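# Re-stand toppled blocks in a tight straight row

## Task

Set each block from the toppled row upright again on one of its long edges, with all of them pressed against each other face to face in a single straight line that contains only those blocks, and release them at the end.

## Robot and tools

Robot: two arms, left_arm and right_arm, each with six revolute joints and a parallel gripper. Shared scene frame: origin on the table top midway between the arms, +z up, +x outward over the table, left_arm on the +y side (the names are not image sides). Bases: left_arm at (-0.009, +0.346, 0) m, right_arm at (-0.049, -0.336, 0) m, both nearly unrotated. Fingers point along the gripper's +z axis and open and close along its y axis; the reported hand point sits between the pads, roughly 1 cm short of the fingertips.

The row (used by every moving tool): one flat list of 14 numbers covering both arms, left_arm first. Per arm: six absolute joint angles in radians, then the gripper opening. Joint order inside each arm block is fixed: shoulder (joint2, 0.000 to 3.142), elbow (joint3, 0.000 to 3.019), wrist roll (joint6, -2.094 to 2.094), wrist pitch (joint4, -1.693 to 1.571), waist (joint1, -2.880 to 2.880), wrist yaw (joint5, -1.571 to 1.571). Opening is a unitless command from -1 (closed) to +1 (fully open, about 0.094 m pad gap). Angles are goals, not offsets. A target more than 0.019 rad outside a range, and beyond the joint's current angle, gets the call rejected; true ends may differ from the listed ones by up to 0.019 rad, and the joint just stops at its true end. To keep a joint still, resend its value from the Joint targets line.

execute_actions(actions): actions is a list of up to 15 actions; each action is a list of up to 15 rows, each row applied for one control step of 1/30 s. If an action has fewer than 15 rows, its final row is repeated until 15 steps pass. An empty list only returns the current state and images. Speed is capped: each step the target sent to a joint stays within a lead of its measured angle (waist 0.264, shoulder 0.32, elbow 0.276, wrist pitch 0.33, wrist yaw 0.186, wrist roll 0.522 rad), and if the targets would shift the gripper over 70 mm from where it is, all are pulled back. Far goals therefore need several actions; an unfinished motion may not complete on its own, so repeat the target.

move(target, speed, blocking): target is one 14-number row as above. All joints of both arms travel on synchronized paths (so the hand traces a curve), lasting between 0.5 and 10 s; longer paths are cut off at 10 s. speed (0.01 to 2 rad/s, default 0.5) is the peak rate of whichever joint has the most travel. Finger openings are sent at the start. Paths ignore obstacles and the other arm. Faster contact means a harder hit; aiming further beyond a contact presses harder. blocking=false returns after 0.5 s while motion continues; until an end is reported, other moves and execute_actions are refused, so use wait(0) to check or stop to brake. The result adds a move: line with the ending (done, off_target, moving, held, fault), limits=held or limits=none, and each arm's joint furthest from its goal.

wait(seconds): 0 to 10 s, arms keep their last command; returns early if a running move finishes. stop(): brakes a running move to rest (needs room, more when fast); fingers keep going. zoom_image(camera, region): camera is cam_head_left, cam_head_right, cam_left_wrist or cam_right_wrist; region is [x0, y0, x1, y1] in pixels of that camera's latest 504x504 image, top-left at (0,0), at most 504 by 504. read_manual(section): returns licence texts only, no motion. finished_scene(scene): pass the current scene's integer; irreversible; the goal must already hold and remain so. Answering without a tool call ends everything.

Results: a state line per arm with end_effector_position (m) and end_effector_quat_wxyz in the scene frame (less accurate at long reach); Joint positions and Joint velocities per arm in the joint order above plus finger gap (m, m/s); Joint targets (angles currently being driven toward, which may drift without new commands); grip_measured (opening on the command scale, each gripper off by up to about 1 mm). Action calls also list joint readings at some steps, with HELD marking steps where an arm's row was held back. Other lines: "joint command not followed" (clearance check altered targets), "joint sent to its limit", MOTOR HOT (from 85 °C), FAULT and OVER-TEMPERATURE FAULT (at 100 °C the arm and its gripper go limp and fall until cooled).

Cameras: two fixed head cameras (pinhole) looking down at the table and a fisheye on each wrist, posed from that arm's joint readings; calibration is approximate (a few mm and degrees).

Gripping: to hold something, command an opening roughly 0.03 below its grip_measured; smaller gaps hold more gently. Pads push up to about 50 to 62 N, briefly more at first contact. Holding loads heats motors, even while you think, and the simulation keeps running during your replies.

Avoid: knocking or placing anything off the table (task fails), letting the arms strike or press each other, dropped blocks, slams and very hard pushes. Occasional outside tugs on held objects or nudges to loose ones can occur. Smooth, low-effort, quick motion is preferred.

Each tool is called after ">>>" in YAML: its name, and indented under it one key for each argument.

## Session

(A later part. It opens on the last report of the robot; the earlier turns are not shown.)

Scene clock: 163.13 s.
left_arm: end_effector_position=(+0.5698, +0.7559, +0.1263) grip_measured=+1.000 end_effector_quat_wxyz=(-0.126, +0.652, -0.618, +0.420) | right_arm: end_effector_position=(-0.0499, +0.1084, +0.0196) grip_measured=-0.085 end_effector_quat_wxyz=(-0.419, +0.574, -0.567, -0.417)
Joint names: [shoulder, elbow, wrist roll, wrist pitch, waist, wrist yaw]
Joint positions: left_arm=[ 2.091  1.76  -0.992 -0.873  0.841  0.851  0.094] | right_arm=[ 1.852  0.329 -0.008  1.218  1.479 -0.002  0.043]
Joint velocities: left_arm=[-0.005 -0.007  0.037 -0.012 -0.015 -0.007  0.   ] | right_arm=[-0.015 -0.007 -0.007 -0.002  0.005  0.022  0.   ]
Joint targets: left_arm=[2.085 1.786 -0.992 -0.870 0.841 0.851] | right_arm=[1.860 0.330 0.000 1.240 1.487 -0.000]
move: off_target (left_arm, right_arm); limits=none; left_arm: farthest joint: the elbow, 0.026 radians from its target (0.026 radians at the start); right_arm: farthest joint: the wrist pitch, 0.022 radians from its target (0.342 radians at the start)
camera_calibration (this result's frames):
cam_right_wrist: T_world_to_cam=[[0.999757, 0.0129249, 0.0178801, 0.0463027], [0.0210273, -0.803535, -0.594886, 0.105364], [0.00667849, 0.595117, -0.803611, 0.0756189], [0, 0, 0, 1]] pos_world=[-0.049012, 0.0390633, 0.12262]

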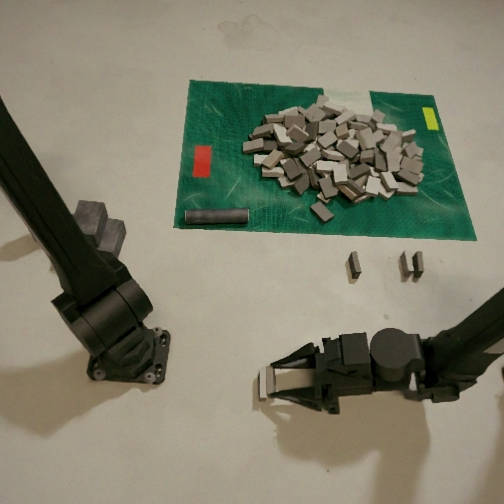

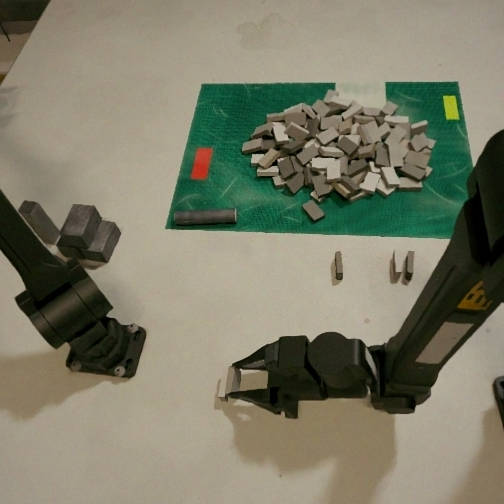

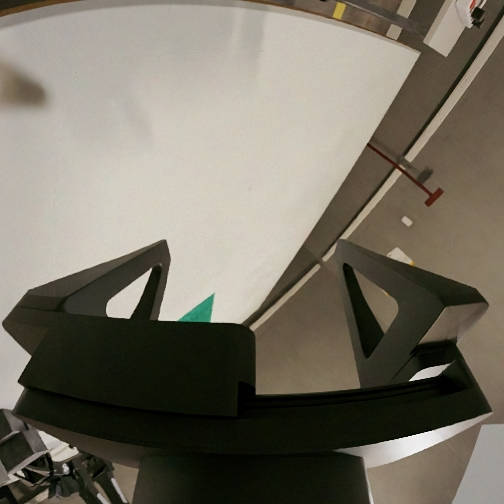

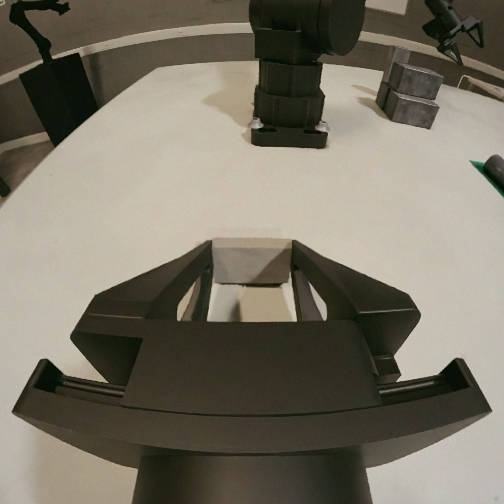

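>>> move:
  target: [2.085,1.786,-0.992,-0.87,0.841,0.851,1,1.90,0.32,0,1.29,1.487,0,-0.11]
  speed: 0.1

>>> move:
  target: [2.085,1.786,-0.992,-0.87,0.841,0.851,1,1.90,0.32,0,1.29,1.487,0,0.5]

>>> move:
  target: [2.085,1.786,-0.992,-0.87,0.841,0.851,1,1.35,0.36,0,0.6,1.487,0,0.5]

>>> move:
  target: [2.085,1.786,-0.992,-0.87,0.841,0.851,1,1.3,0.9,0.73,-1.15,0.83,0,0.2]
  speed: 0.9

Scene clock: 165.80 s.
left_arm: end_effector_position=(+0.5698, +0.7559, +0.1263) grip_measured=+1.000 end_effector_quat_wxyz=(-0.126, +0.652, -0.618, +0.420) | right_arm: end_effector_position=(-0.0499, +0.1063, +0.0169) grip_measured=-0.085 end_effector_quat_wxyz=(-0.423, +0.571, -0.564, -0.422)
Joint names: [shoulder, elbow, wrist roll, wrist pitch, waist, wrist yaw]
Joint positions: left_arm=[ 2.091  1.76  -0.992 -0.873  0.841  0.851  0.094] | right_arm=[ 1.885  0.324 -0.008  1.27   1.479 -0.002  0.043]
Joint velocities: left_arm=[ 0.015 -0.002 -0.051  0.007 -0.015 -0.022  0.   ] | right_arm=[-0.005  0.007  0.022  0.007 -0.005  0.037 -0.001]
Joint targets: left_arm=[2.085 1.786 -0.992 -0.870 0.841 0.851] | right_arm=[1.900 0.320 -0.000 1.290 1.487 0.000]
move: off_target (left_arm); limits=none; left_arm: farthest joint: the elbow, 0.026 radians from its target (0.026 radians at the start); right_arm: farthest joint: the wrist pitch, 0.020 radians from its target (0.072 radians at the start)
camera_calibration (this result's frames):
cam_right_wrist: T_world_to_cam=[[0.999757, 0.0126646, 0.0180304, 0.0463986], [0.0210062, -0.794828, -0.606472, 0.101311], [0.00665033, 0.606703, -0.794901, 0.0733289], [0, 0, 0, 1]] pos_world=[-0.0490032, 0.0354482, 0.118895]

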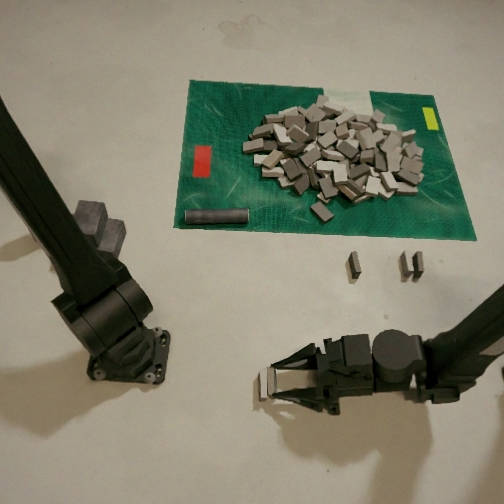

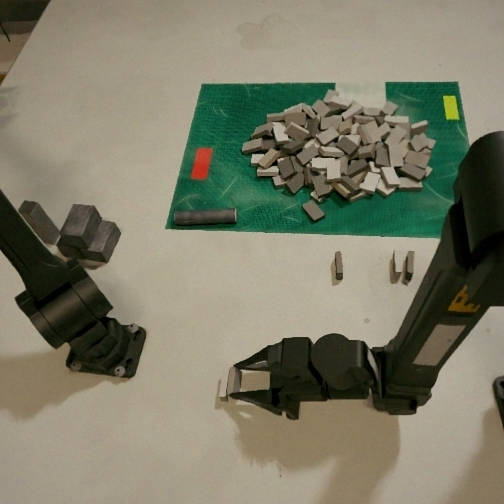

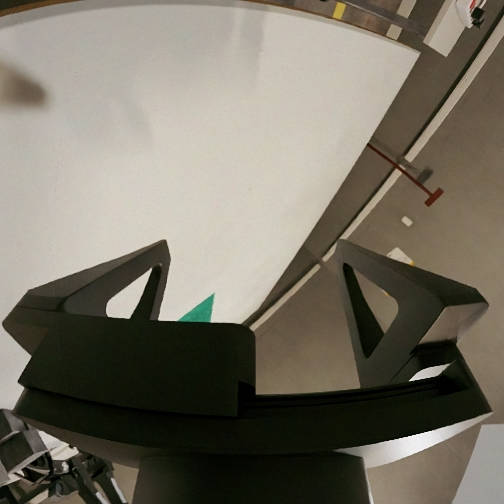

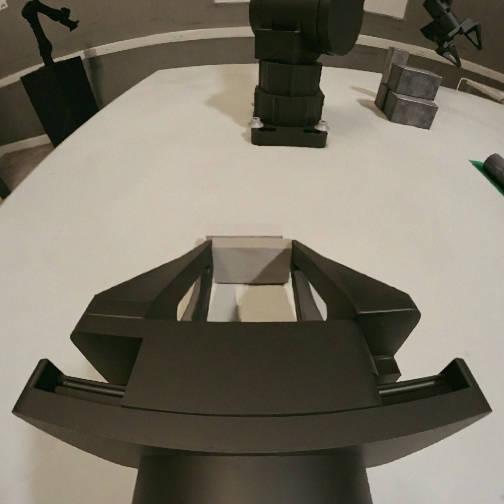

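Scene clock: 166.50 s.
left_arm: end_effector_position=(+0.5698, +0.7559, +0.1263) grip_measured=+1.000 end_effector_quat_wxyz=(-0.126, +0.652, -0.618, +0.420) | right_arm: end_effector_position=(-0.0499, +0.1066, +0.0179) grip_measured=+0.497 end_effector_quat_wxyz=(-0.424, +0.570, -0.563, -0.423)
Joint names: [shoulder, elbow, wrist roll, wrist pitch, waist, wrist yaw]
Joint positions: left_arm=[ 2.091  1.76  -0.992 -0.873  0.841  0.851  0.094] | right_arm=[ 1.885  0.324 -0.008  1.274  1.479 -0.002  0.07 ]
Joint velocities: left_arm=[-0.005 -0.002  0.037 -0.012 -0.024  0.051  0.   ] | right_arm=[-0.005 -0.012 -0.022  0.022  0.005 -0.037 -0.001]
Joint targets: left_arm=[2.085 1.786 -0.992 -0.870 0.841 0.851] | right_arm=[1.900 0.320 -0.000 1.290 1.487 -0.000]
move: off_target (left_arm); limits=none; left_arm: farthest joint: the elbow, 0.026 radians from its target (0.026 radians at the start); right_arm: farthest joint: the wrist pitch, 0.016 radians from its target (0.020 radians at the start)
camera_calibration (this result's frames):
cam_right_wrist: T_world_to_cam=[[0.999757, 0.0125888, 0.0180732, 0.0463851], [0.021, -0.792276, -0.609802, 0.101933], [0.00664224, 0.610033, -0.792348, 0.0735346], [0, 0, 0, 1]] pos_world=[-0.0490029, 0.0353162, 0.119585]

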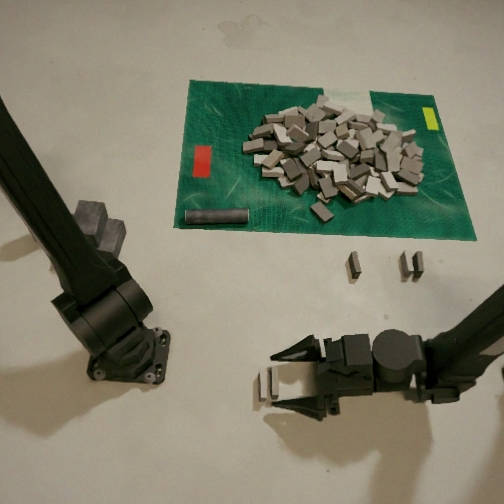

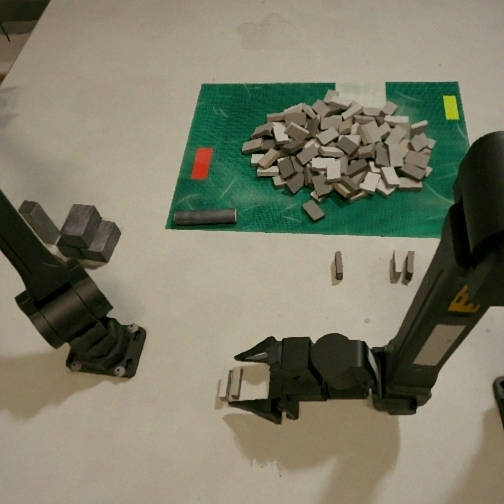

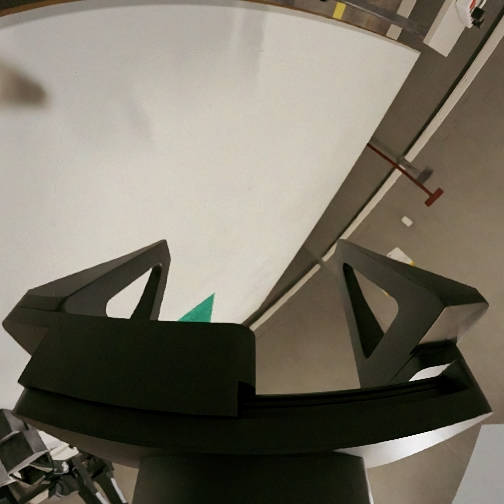

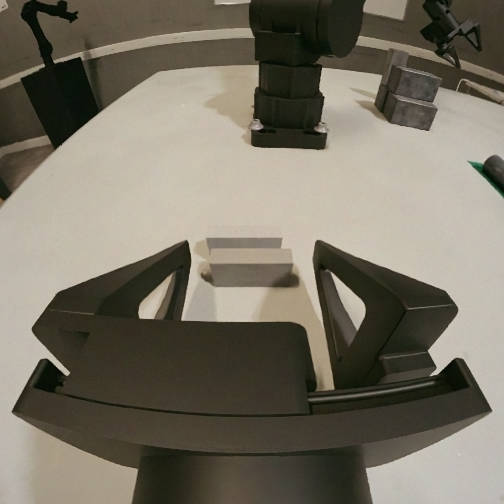

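Scene clock: 168.37 s.
left_arm: end_effector_position=(+0.5698, +0.7559, +0.1263) grip_measured=+1.000 end_effector_quat_wxyz=(-0.126, +0.652, -0.618, +0.420) | right_arm: end_effector_position=(-0.0499, +0.0914, +0.0879) grip_measured=+0.497 end_effector_quat_wxyz=(-0.386, +0.597, -0.589, -0.385)
Joint names: [shoulder, elbow, wrist roll, wrist pitch, waist, wrist yaw]
Joint positions: left_arm=[ 2.091  1.76  -0.992 -0.873  0.841  0.851  0.094] | right_arm=[ 1.351  0.324 -0.008  0.609  1.479 -0.002  0.07 ]
Joint velocities: left_arm=[ 0.005 -0.007 -0.007  0.002 -0.015  0.007  0.   ] | right_arm=[-0.015  0.012 -0.007 -0.017 -0.005  0.007 -0.   ]
Joint targets: left_arm=[2.085 1.786 -0.992 -0.870 0.841 0.851] | right_arm=[1.350 0.360 0.000 0.600 1.487 -0.000]
move: off_target (left_arm, right_arm); limits=none; left_arm: farthest joint: the elbow, 0.026 radians from its target (0.026 radians at the start); right_arm: farthest joint: the elbow, 0.036 radians from its target (0.036 radians at the start)
camera_calibration (this result's frames):
cam_right_wrist: T_world_to_cam=[[0.999752, 0.0148664, 0.0165884, 0.0451968], [0.0211773, -0.865256, -0.500882, 0.129676], [0.00690694, 0.501109, -0.865357, 0.154622], [0, 0, 0, 1]] pos_world=[-0.0489998, 0.0340485, 0.198006]

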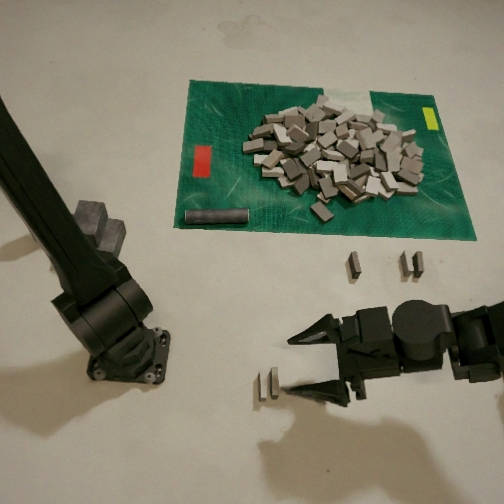

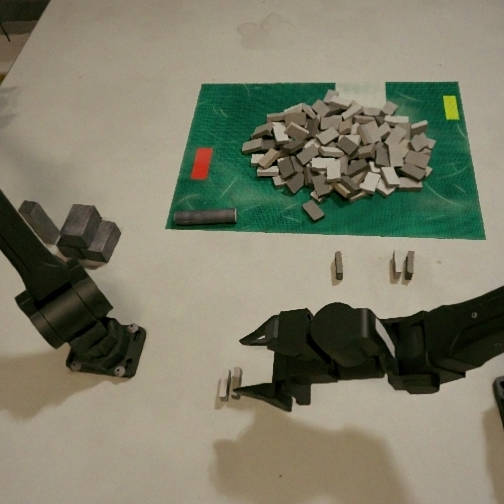

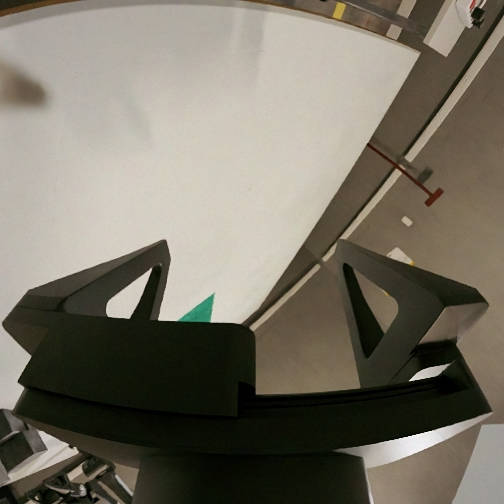

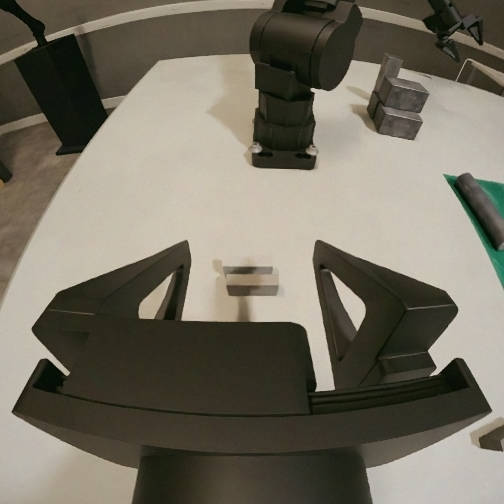

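Scene clock: 171.13 s.
left_arm: end_effector_position=(+0.5698, +0.7559, +0.1263) grip_measured=+1.000 end_effector_quat_wxyz=(-0.126, +0.652, -0.618, +0.420) | right_arm: end_effector_position=(+0.1464, -0.0739, +0.1017) grip_measured=+0.203 end_effector_quat_wxyz=(-0.008, -0.105, +0.994, -0.007)
Joint names: [shoulder, elbow, wrist roll, wrist pitch, waist, wrist yaw]
Joint positions: left_arm=[ 2.091  1.76  -0.992 -0.873  0.841  0.851  0.094] | right_arm=[ 1.307  0.856  0.721 -1.141  0.837 -0.002  0.057]
Joint velocities: left_arm=[-0.005 -0.017 -0.095 -0.012 -0.015 -0.007  0.   ] | right_arm=[ 0.005 -0.007  0.022 -0.002 -0.005 -0.037 -0.   ]
Joint targets: left_arm=[2.085 1.786 -0.992 -0.870 0.841 0.851] | right_arm=[1.300 0.900 0.730 -1.150 0.830 0.000]
move: off_target (left_arm, right_arm); limits=none; left_arm: farthest joint: the elbow, 0.026 radians from its target (0.026 radians at the start); right_arm: farthest joint: the elbow, 0.044 radians from its target (0.576 radians at the start)
camera_calibration (this result's frames):
cam_right_wrist: T_world_to_cam=[[0.220621, -0.975308, 0.0100054, -0.107236], [-0.780882, -0.170475, 0.600968, 0.0461392], [-0.584423, -0.140399, -0.799211, 0.280467], [0, 0, 0, 1]] pos_world=[0.223599, -0.0573454, 0.197497]

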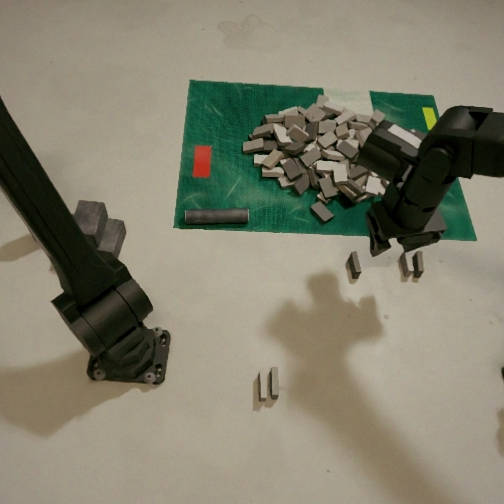

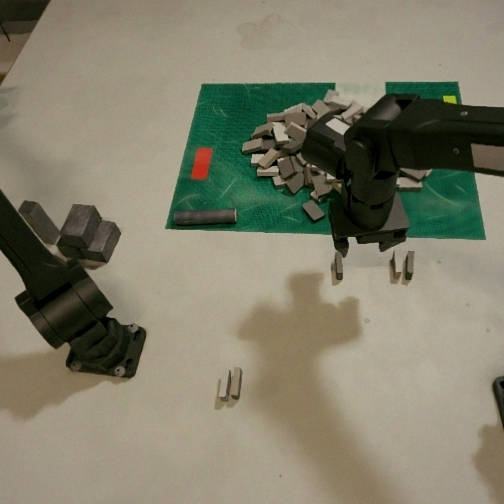

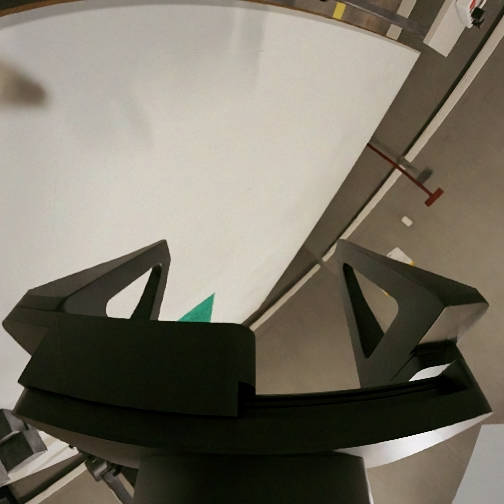

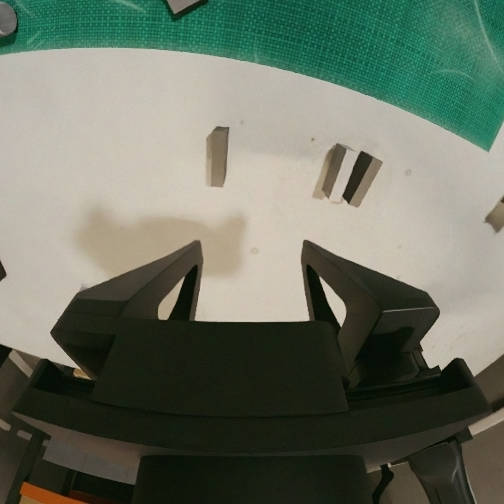

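>>> move:
  target: [2.085,1.786,-0.992,-0.87,0.841,0.851,1,1.25,0.684,0.7,-1.0,0.6,0,0.3]

>>> move:
  target: [2.085,1.786,-0.992,-0.87,0.841,0.851,1,1.325,0.64,0.7,-0.89,0.6,0,0.3]
  speed: 0.2

Scene clock: 174.33 s.
left_arm: end_effector_position=(+0.5698, +0.7559, +0.1263) grip_measured=+1.000 end_effector_quat_wxyz=(-0.126, +0.652, -0.618, +0.420) | right_arm: end_effector_position=(+0.1707, -0.1520, +0.0575) grip_measured=+0.297 end_effector_quat_wxyz=(-0.007, +0.005, +1.000, -0.005)
Joint names: [shoulder, elbow, wrist roll, wrist pitch, waist, wrist yaw]
Joint positions: left_arm=[ 2.091  1.76  -0.992 -0.873  0.841  0.851  0.094] | right_arm=[ 1.261  0.683  0.709 -1.01   0.605 -0.002  0.061]
Joint velocities: left_arm=[-0.005  0.007  0.007 -0.012 -0.005  0.051  0.   ] | right_arm=[ 0.005 -0.002  0.007 -0.002  0.015 -0.051  0.   ]
Joint targets: left_arm=[2.085 1.786 -0.992 -0.870 0.841 0.851] | right_arm=[1.250 0.684 0.700 -1.000 0.600 0.000]
move: off_target (left_arm); limits=none; left_arm: farthest joint: the elbow, 0.026 radians from its target (0.026 radians at the start); right_arm: farthest joint: the shoulder, 0.011 radians from its target (0.057 radians at the start)
camera_calibration (this result's frames):
cam_right_wrist: T_world_to_cam=[[0.00270639, -0.999971, 0.00714229, -0.154663], [-0.801419, 0.00210291, 0.5981, 0.108285], [-0.598097, -0.00734266, -0.80139, 0.271096], [0, 0, 0, 1]] pos_world=[0.249342, -0.152896, 0.153594]

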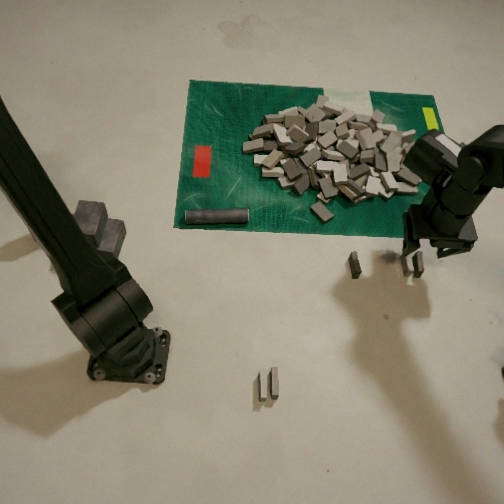

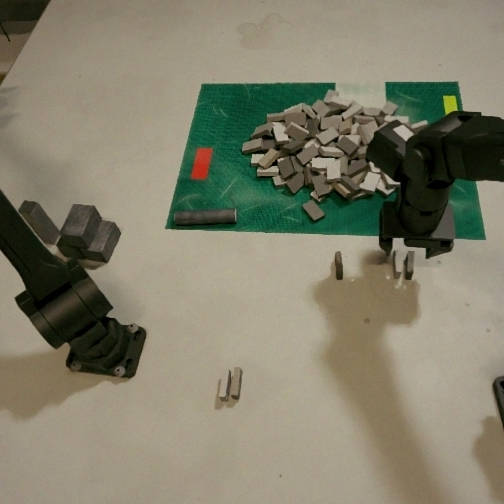

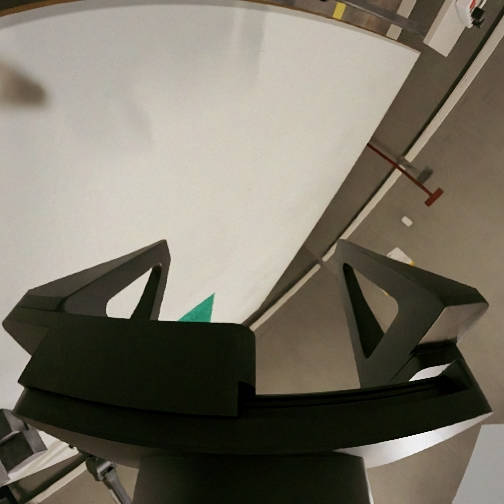

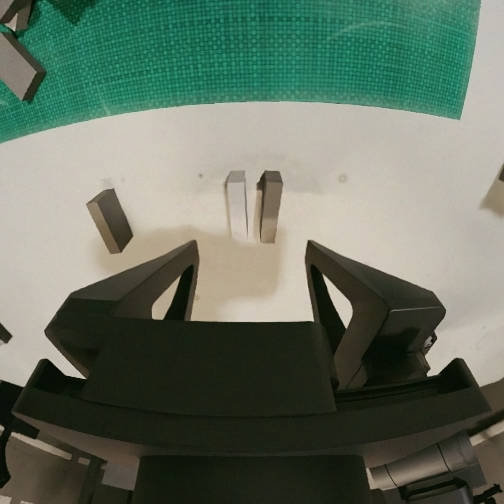

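Scene clock: 175.33 s.
left_arm: end_effector_position=(+0.5698, +0.7559, +0.1263) grip_measured=+1.000 end_effector_quat_wxyz=(-0.126, +0.652, -0.618, +0.420) | right_arm: end_effector_position=(+0.1734, -0.1497, +0.0310) grip_measured=+0.297 end_effector_quat_wxyz=(-0.000, +0.004, +1.000, +0.001)
Joint names: [shoulder, elbow, wrist roll, wrist pitch, waist, wrist yaw]
Joint positions: left_arm=[ 2.091  1.76  -0.992 -0.873  0.841  0.851  0.094] | right_arm=[ 1.312  0.643  0.708 -0.9    0.605 -0.002  0.061]
Joint velocities: left_arm=[ 0.015  0.012  0.022  0.007 -0.005 -0.022  0.   ] | right_arm=[-0.005 -0.012 -0.037 -0.002 -0.015 -0.022  0.   ]
Joint targets: left_arm=[2.085 1.786 -0.992 -0.870 0.841 0.851] | right_arm=[1.325 0.640 0.700 -0.890 0.600 0.000]
move: off_target (left_arm); limits=none; left_arm: farthest joint: the elbow, 0.026 radians from its target (0.026 radians at the start); right_arm: farthest joint: the shoulder, 0.013 radians from its target (0.064 radians at the start)
camera_calibration (this result's frames):
cam_right_wrist: T_world_to_cam=[[0.00306638, -0.999988, -0.0038718, -0.151968], [-0.809206, -0.0047561, 0.587506, 0.126928], [-0.587517, 0.00133157, -0.809211, 0.251153], [0, 0, 0, 1]] pos_world=[0.250734, -0.151697, 0.128076]

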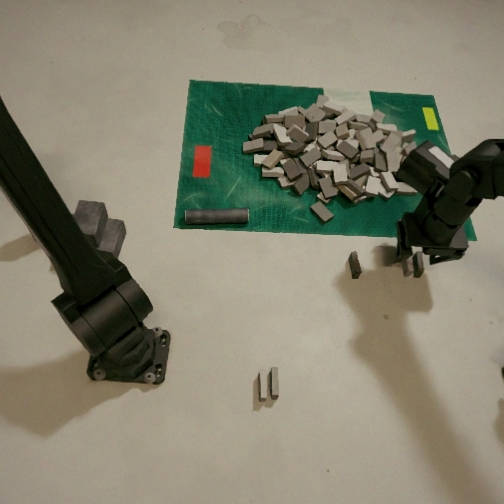

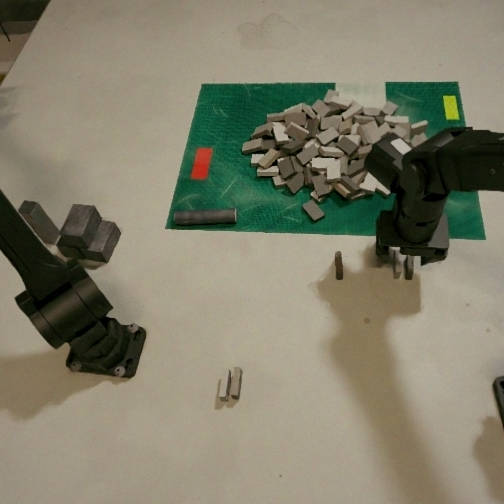

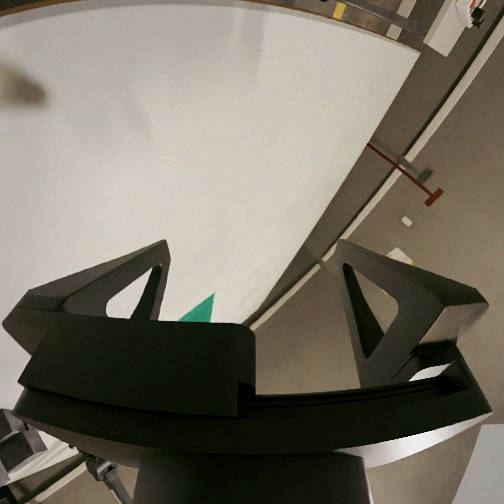

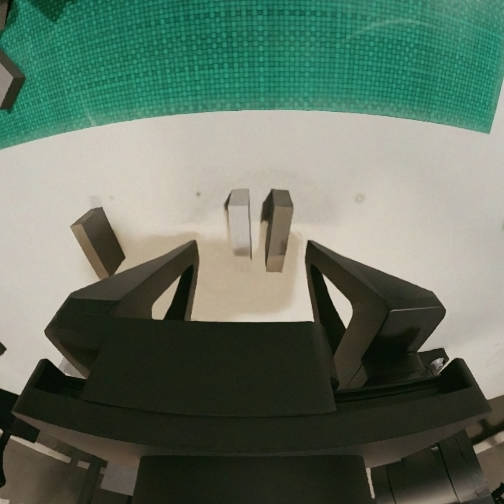

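>>> move:
  target: [2.085,1.786,-0.992,-0.87,0.841,0.851,1,1.362,0.617,0.7,-0.833,0.595,0,0.3]
  speed: 0.15

>>> move:
  target: [2.085,1.786,-0.992,-0.87,0.841,0.851,1,1.362,0.617,0.7,-0.833,0.595,0,-0.55]

>>> move:
  target: [2.085,1.786,-0.992,-0.87,0.841,0.851,1,1.27,0.70,0.7,-0.97,0.595,0,-0.55]
  speed: 0.3

>>> move:
  target: [2.085,1.786,-0.992,-0.87,0.841,0.851,1,1.43,0.85,0.78,-0.96,0.788,0,-0.55]
  speed: 0.3

>>> move:
  target: [2.085,1.786,-0.992,-0.87,0.841,0.851,1,1.495,0.768,0.78,-0.846,0.788,0,-0.55]
  speed: 0.15

Scene clock: 177.63 s.
left_arm: end_effector_position=(+0.5698, +0.7559, +0.1263) grip_measured=+1.000 end_effector_quat_wxyz=(-0.126, +0.652, -0.618, +0.420) | right_arm: end_effector_position=(+0.1723, -0.1507, +0.0140) grip_measured=+0.297 end_effector_quat_wxyz=(-0.002, +0.004, +1.000, -0.000)
Joint names: [shoulder, elbow, wrist roll, wrist pitch, waist, wrist yaw]
Joint positions: left_arm=[ 2.091  1.76  -0.992 -0.873  0.841  0.851  0.094] | right_arm=[ 1.35   0.619  0.708 -0.843  0.605 -0.002  0.061]
Joint velocities: left_arm=[-0.005 -0.002  0.037  0.012 -0.005  0.007  0.   ] | right_arm=[ 0.005 -0.017 -0.037  0.012  0.005  0.037 -0.   ]
Joint targets: left_arm=[2.085 1.786 -0.992 -0.870 0.841 0.851] | right_arm=[1.362 0.617 0.700 -0.833 0.595 -0.000]
move: off_target (left_arm); limits=none; left_arm: farthest joint: the elbow, 0.026 radians from its target (0.026 radians at the start); right_arm: farthest joint: the shoulder, 0.012 radians from its target (0.050 radians at the start)
camera_calibration (this result's frames):
cam_right_wrist: T_world_to_cam=[[0.00305864, -0.999994, -0.00142537, -0.153005], [-0.807487, -0.00331063, 0.589876, 0.135849], [-0.589877, -0.00065325, -0.807493, 0.236886], [0, 0, 0, 1]] pos_world=[0.249898, -0.152399, 0.110931]

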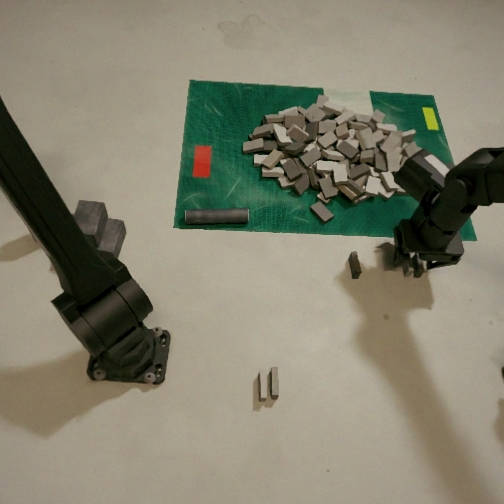

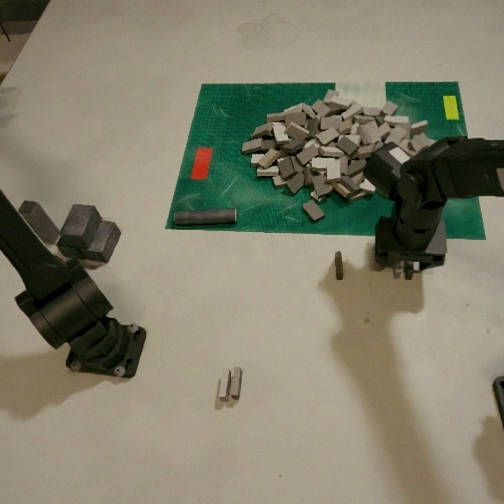

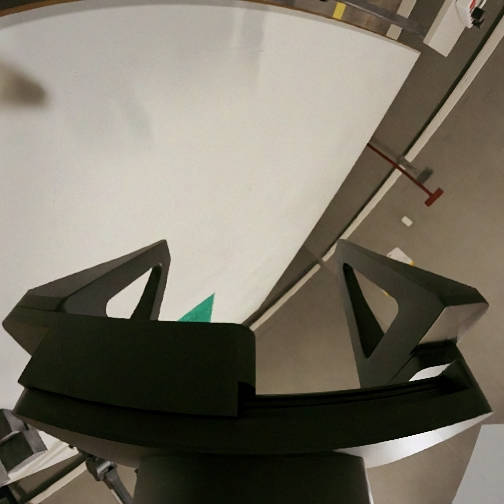

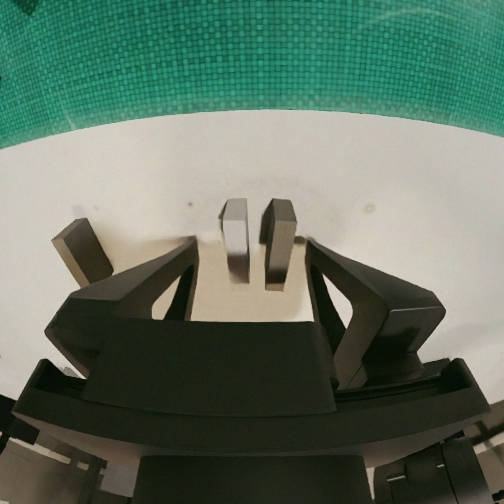

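Scene clock: 178.33 s.
left_arm: end_effector_position=(+0.5698, +0.7559, +0.1263) grip_measured=+1.000 end_effector_quat_wxyz=(-0.126, +0.652, -0.618, +0.420) | right_arm: end_effector_position=(+0.1723, -0.1507, +0.0140) grip_measured=-0.547 end_effector_quat_wxyz=(-0.002, +0.004, +1.000, -0.001)
Joint names: [shoulder, elbow, wrist roll, wrist pitch, waist, wrist yaw]
Joint positions: left_arm=[ 2.091  1.76  -0.992 -0.873  0.841  0.851  0.094] | right_arm=[ 1.35   0.619  0.708 -0.843  0.605 -0.001  0.021]
Joint velocities: left_arm=[-0.015 -0.002 -0.066  0.002 -0.005 -0.066  0.   ] | right_arm=[-0.005 -0.002 -0.081  0.002 -0.005 -0.051  0.001]
Joint targets: left_arm=[2.085 1.786 -0.992 -0.870 0.841 0.851] | right_arm=[1.362 0.617 0.700 -0.833 0.595 -0.000]
move: off_target (left_arm); limits=none; left_arm: farthest joint: the elbow, 0.026 radians from its target (0.026 radians at the start); right_arm: farthest joint: the shoulder, 0.012 radians from its target (0.012 radians at the start)
camera_calibration (this result's frames):
cam_right_wrist: T_world_to_cam=[[0.0030602, -0.999995, -0.00113268, -0.153059], [-0.807632, -0.00313944, 0.589678, 0.135937], [-0.589679, -0.000889747, -0.807637, 0.236843], [0, 0, 0, 1]] pos_world=[0.249916, -0.152421, 0.110951]

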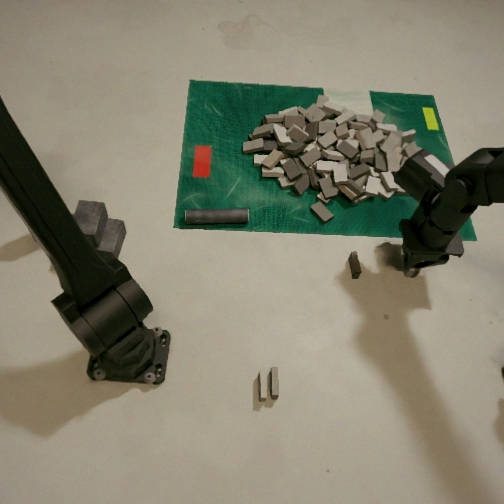

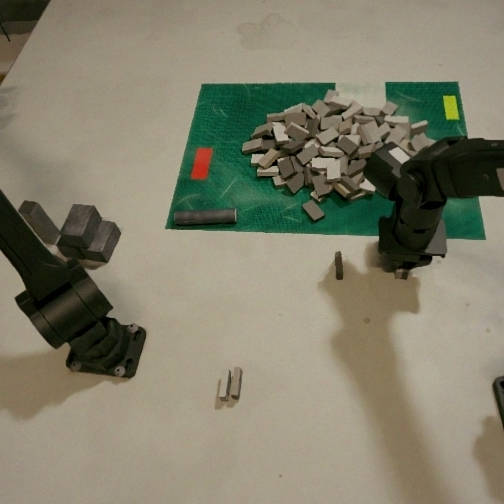

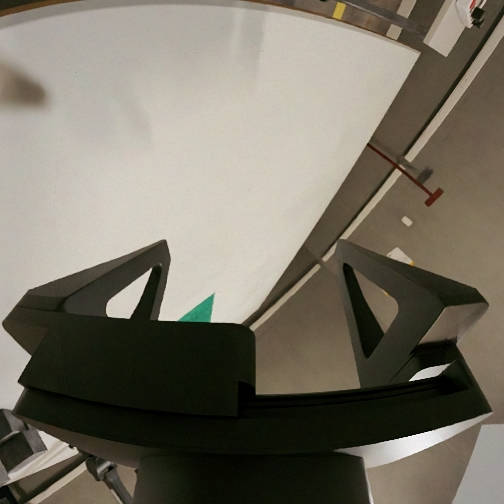

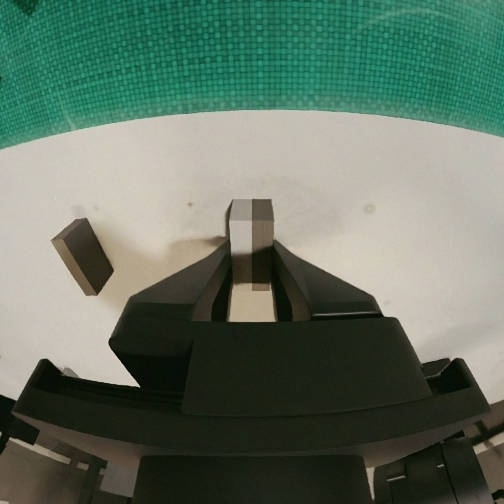

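Scene clock: 179.27 s.
left_arm: end_effector_position=(+0.5698, +0.7559, +0.1263) grip_measured=+1.000 end_effector_quat_wxyz=(-0.126, +0.652, -0.618, +0.420) | right_arm: end_effector_position=(+0.1726, -0.1504, +0.0485) grip_measured=-0.547 end_effector_quat_wxyz=(+0.000, +0.004, +1.000, +0.001)
Joint names: [shoulder, elbow, wrist roll, wrist pitch, waist, wrist yaw]
Joint positions: left_arm=[ 2.091  1.76  -0.992 -0.873  0.841  0.851  0.094] | right_arm=[ 1.272  0.664  0.708 -0.961  0.605 -0.001  0.021]
Joint velocities: left_arm=[-0.005 -0.017  0.051 -0.002 -0.015 -0.037  0.   ] | right_arm=[-0.015 -0.002  0.037  0.017  0.005  0.022 -0.001]
Joint targets: left_arm=[2.085 1.786 -0.992 -0.870 0.841 0.851] | right_arm=[1.270 0.700 0.700 -0.970 0.595 -0.000]
move: off_target (left_arm, right_arm); limits=none; left_arm: farthest joint: the elbow, 0.026 radians from its target (0.026 radians at the start); right_arm: farthest joint: the elbow, 0.036 radians from its target (0.081 radians at the start)
camera_calibration (this result's frames):
cam_right_wrist: T_world_to_cam=[[0.00307053, -0.999986, -0.00431303, -0.152594], [-0.809864, -0.00501679, 0.586596, 0.116156], [-0.586609, 0.0016918, -0.809868, 0.264801], [0, 0, 0, 1]] pos_world=[0.249874, -0.152457, 0.14566]

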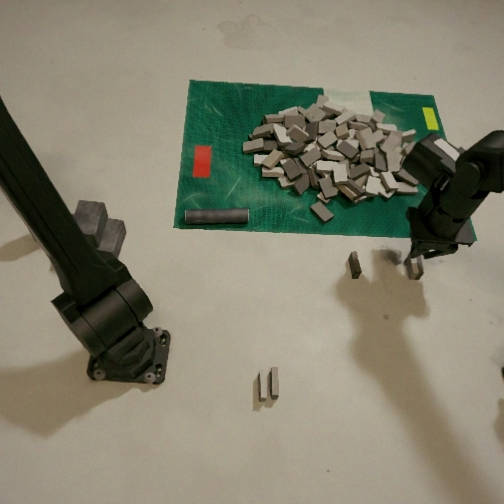

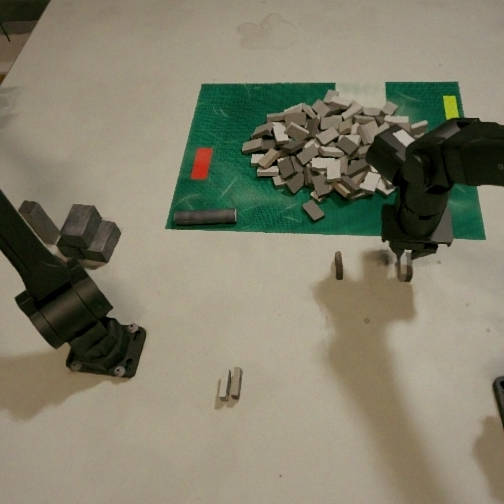

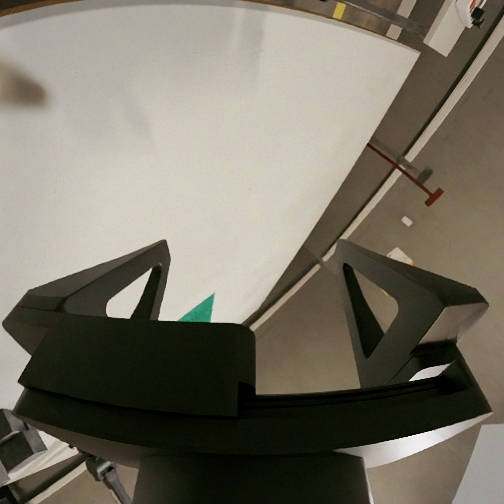

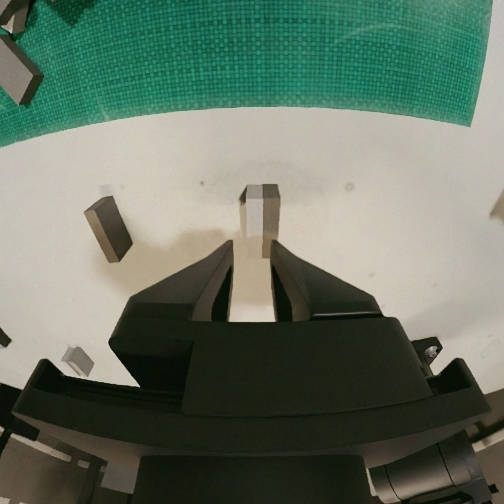

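Scene clock: 180.47 s.
left_arm: end_effector_position=(+0.5698, +0.7559, +0.1263) grip_measured=+1.000 end_effector_quat_wxyz=(-0.126, +0.652, -0.618, +0.420) | right_arm: end_effector_position=(+0.1734, -0.0702, +0.0529) grip_measured=-0.547 end_effector_quat_wxyz=(+0.002, -0.052, +0.999, +0.003)
Joint names: [shoulder, elbow, wrist roll, wrist pitch, waist, wrist yaw]
Joint positions: left_arm=[ 2.091  1.76  -0.992 -0.873  0.841  0.851  0.094] | right_arm=[ 1.415  0.813  0.771 -0.961  0.782 -0.001  0.021]
Joint velocities: left_arm=[-0.015 -0.002  0.037 -0.012 -0.015  0.022  0.   ] | right_arm=[ 0.005  0.002  0.007 -0.002  0.015  0.022 -0.   ]
Joint targets: left_arm=[2.085 1.786 -0.992 -0.870 0.841 0.851] | right_arm=[1.430 0.850 0.780 -0.960 0.788 0.000]
move: off_target (left_arm, right_arm); limits=none; left_arm: farthest joint: the elbow, 0.026 radians from its target (0.026 radians at the start); right_arm: farthest joint: the elbow, 0.037 radians from its target (0.186 radians at the start)
camera_calibration (this result's frames):
cam_right_wrist: T_world_to_cam=[[0.116505, -0.993158, -0.00802198, -0.0913357], [-0.805994, -0.0992625, 0.583542, 0.107437], [-0.580346, -0.0615198, -0.812043, 0.263249], [0, 0, 0, 1]] pos_world=[0.25001, -0.0638513, 0.150343]

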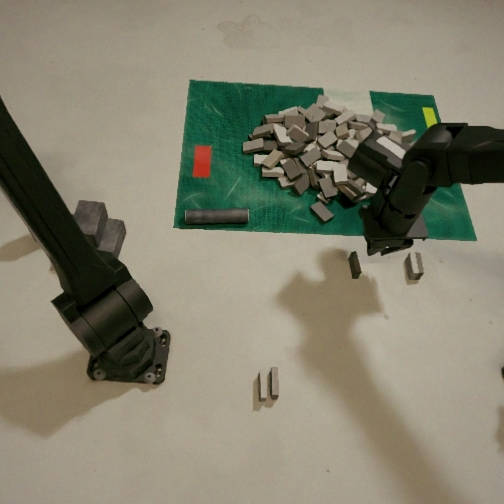

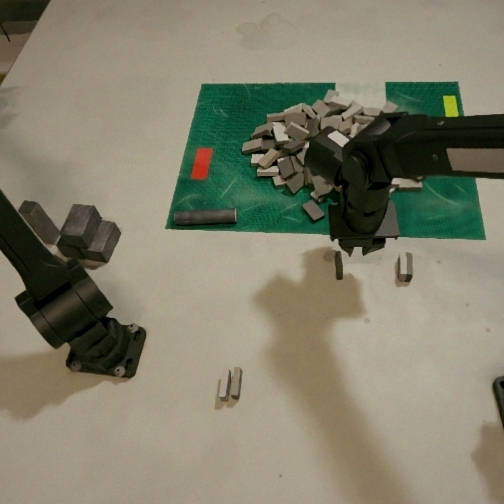

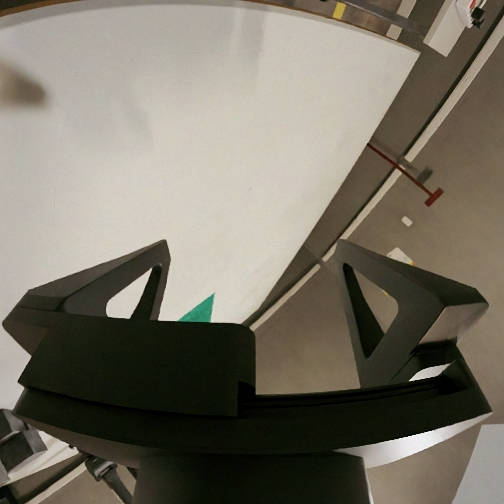

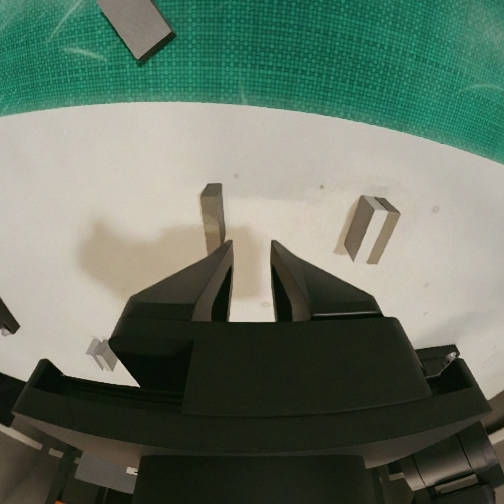

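Scene clock: 181.57 s.
left_arm: end_effector_position=(+0.5698, +0.7559, +0.1263) grip_measured=+1.000 end_effector_quat_wxyz=(-0.126, +0.652, -0.618, +0.420) | right_arm: end_effector_position=(+0.1731, -0.0706, +0.0192) grip_measured=-0.547 end_effector_quat_wxyz=(+0.001, -0.052, +0.999, +0.002)
Joint names: [shoulder, elbow, wrist roll, wrist pitch, waist, wrist yaw]
Joint positions: left_arm=[ 2.091  1.76  -0.992 -0.873  0.841  0.851  0.094] | right_arm=[ 1.48   0.771  0.772 -0.856  0.782 -0.001  0.021]
Joint velocities: left_arm=[-0.005  0.012 -0.051 -0.012 -0.005 -0.066  0.   ] | right_arm=[ 0.015 -0.017  0.007  0.007  0.005  0.022  0.001]
Joint targets: left_arm=[2.085 1.786 -0.992 -0.870 0.841 0.851] | right_arm=[1.495 0.768 0.780 -0.846 0.788 -0.000]
move: off_target (left_arm); limits=none; left_arm: farthest joint: the elbow, 0.026 radians from its target (0.026 radians at the start); right_arm: farthest joint: the shoulder, 0.015 radians from its target (0.080 radians at the start)
camera_calibration (this result's frames):
cam_right_wrist: T_world_to_cam=[[0.116119, -0.993211, -0.00697299, -0.0918942], [-0.805459, -0.0982714, 0.584447, 0.126763], [-0.581164, -0.0622487, -0.811402, 0.235779], [0, 0, 0, 1]] pos_world=[0.249799, -0.0641362, 0.116585]

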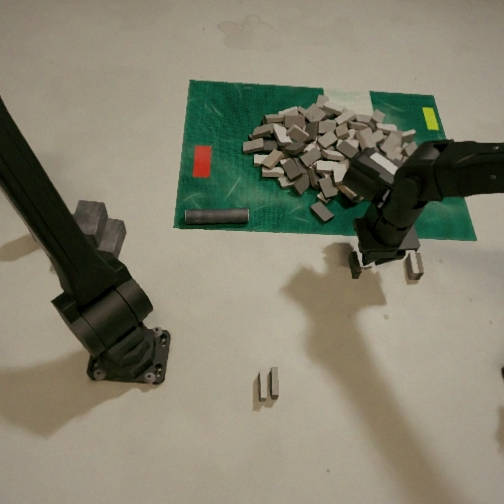

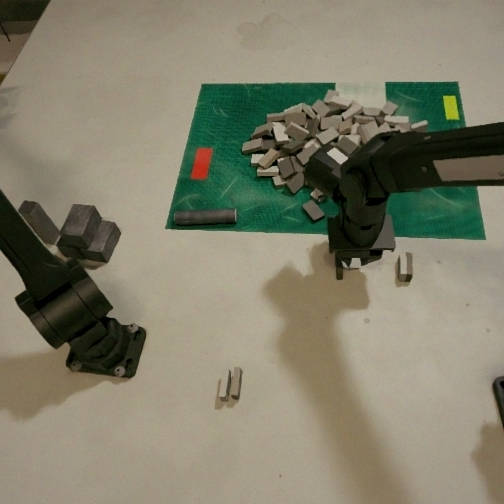

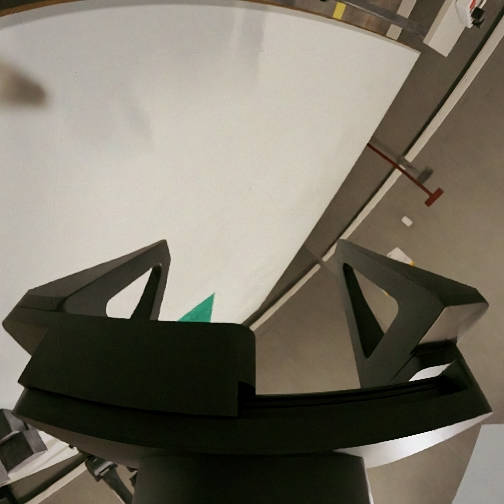

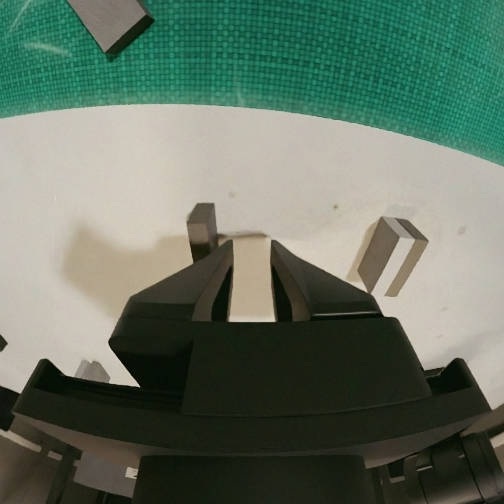

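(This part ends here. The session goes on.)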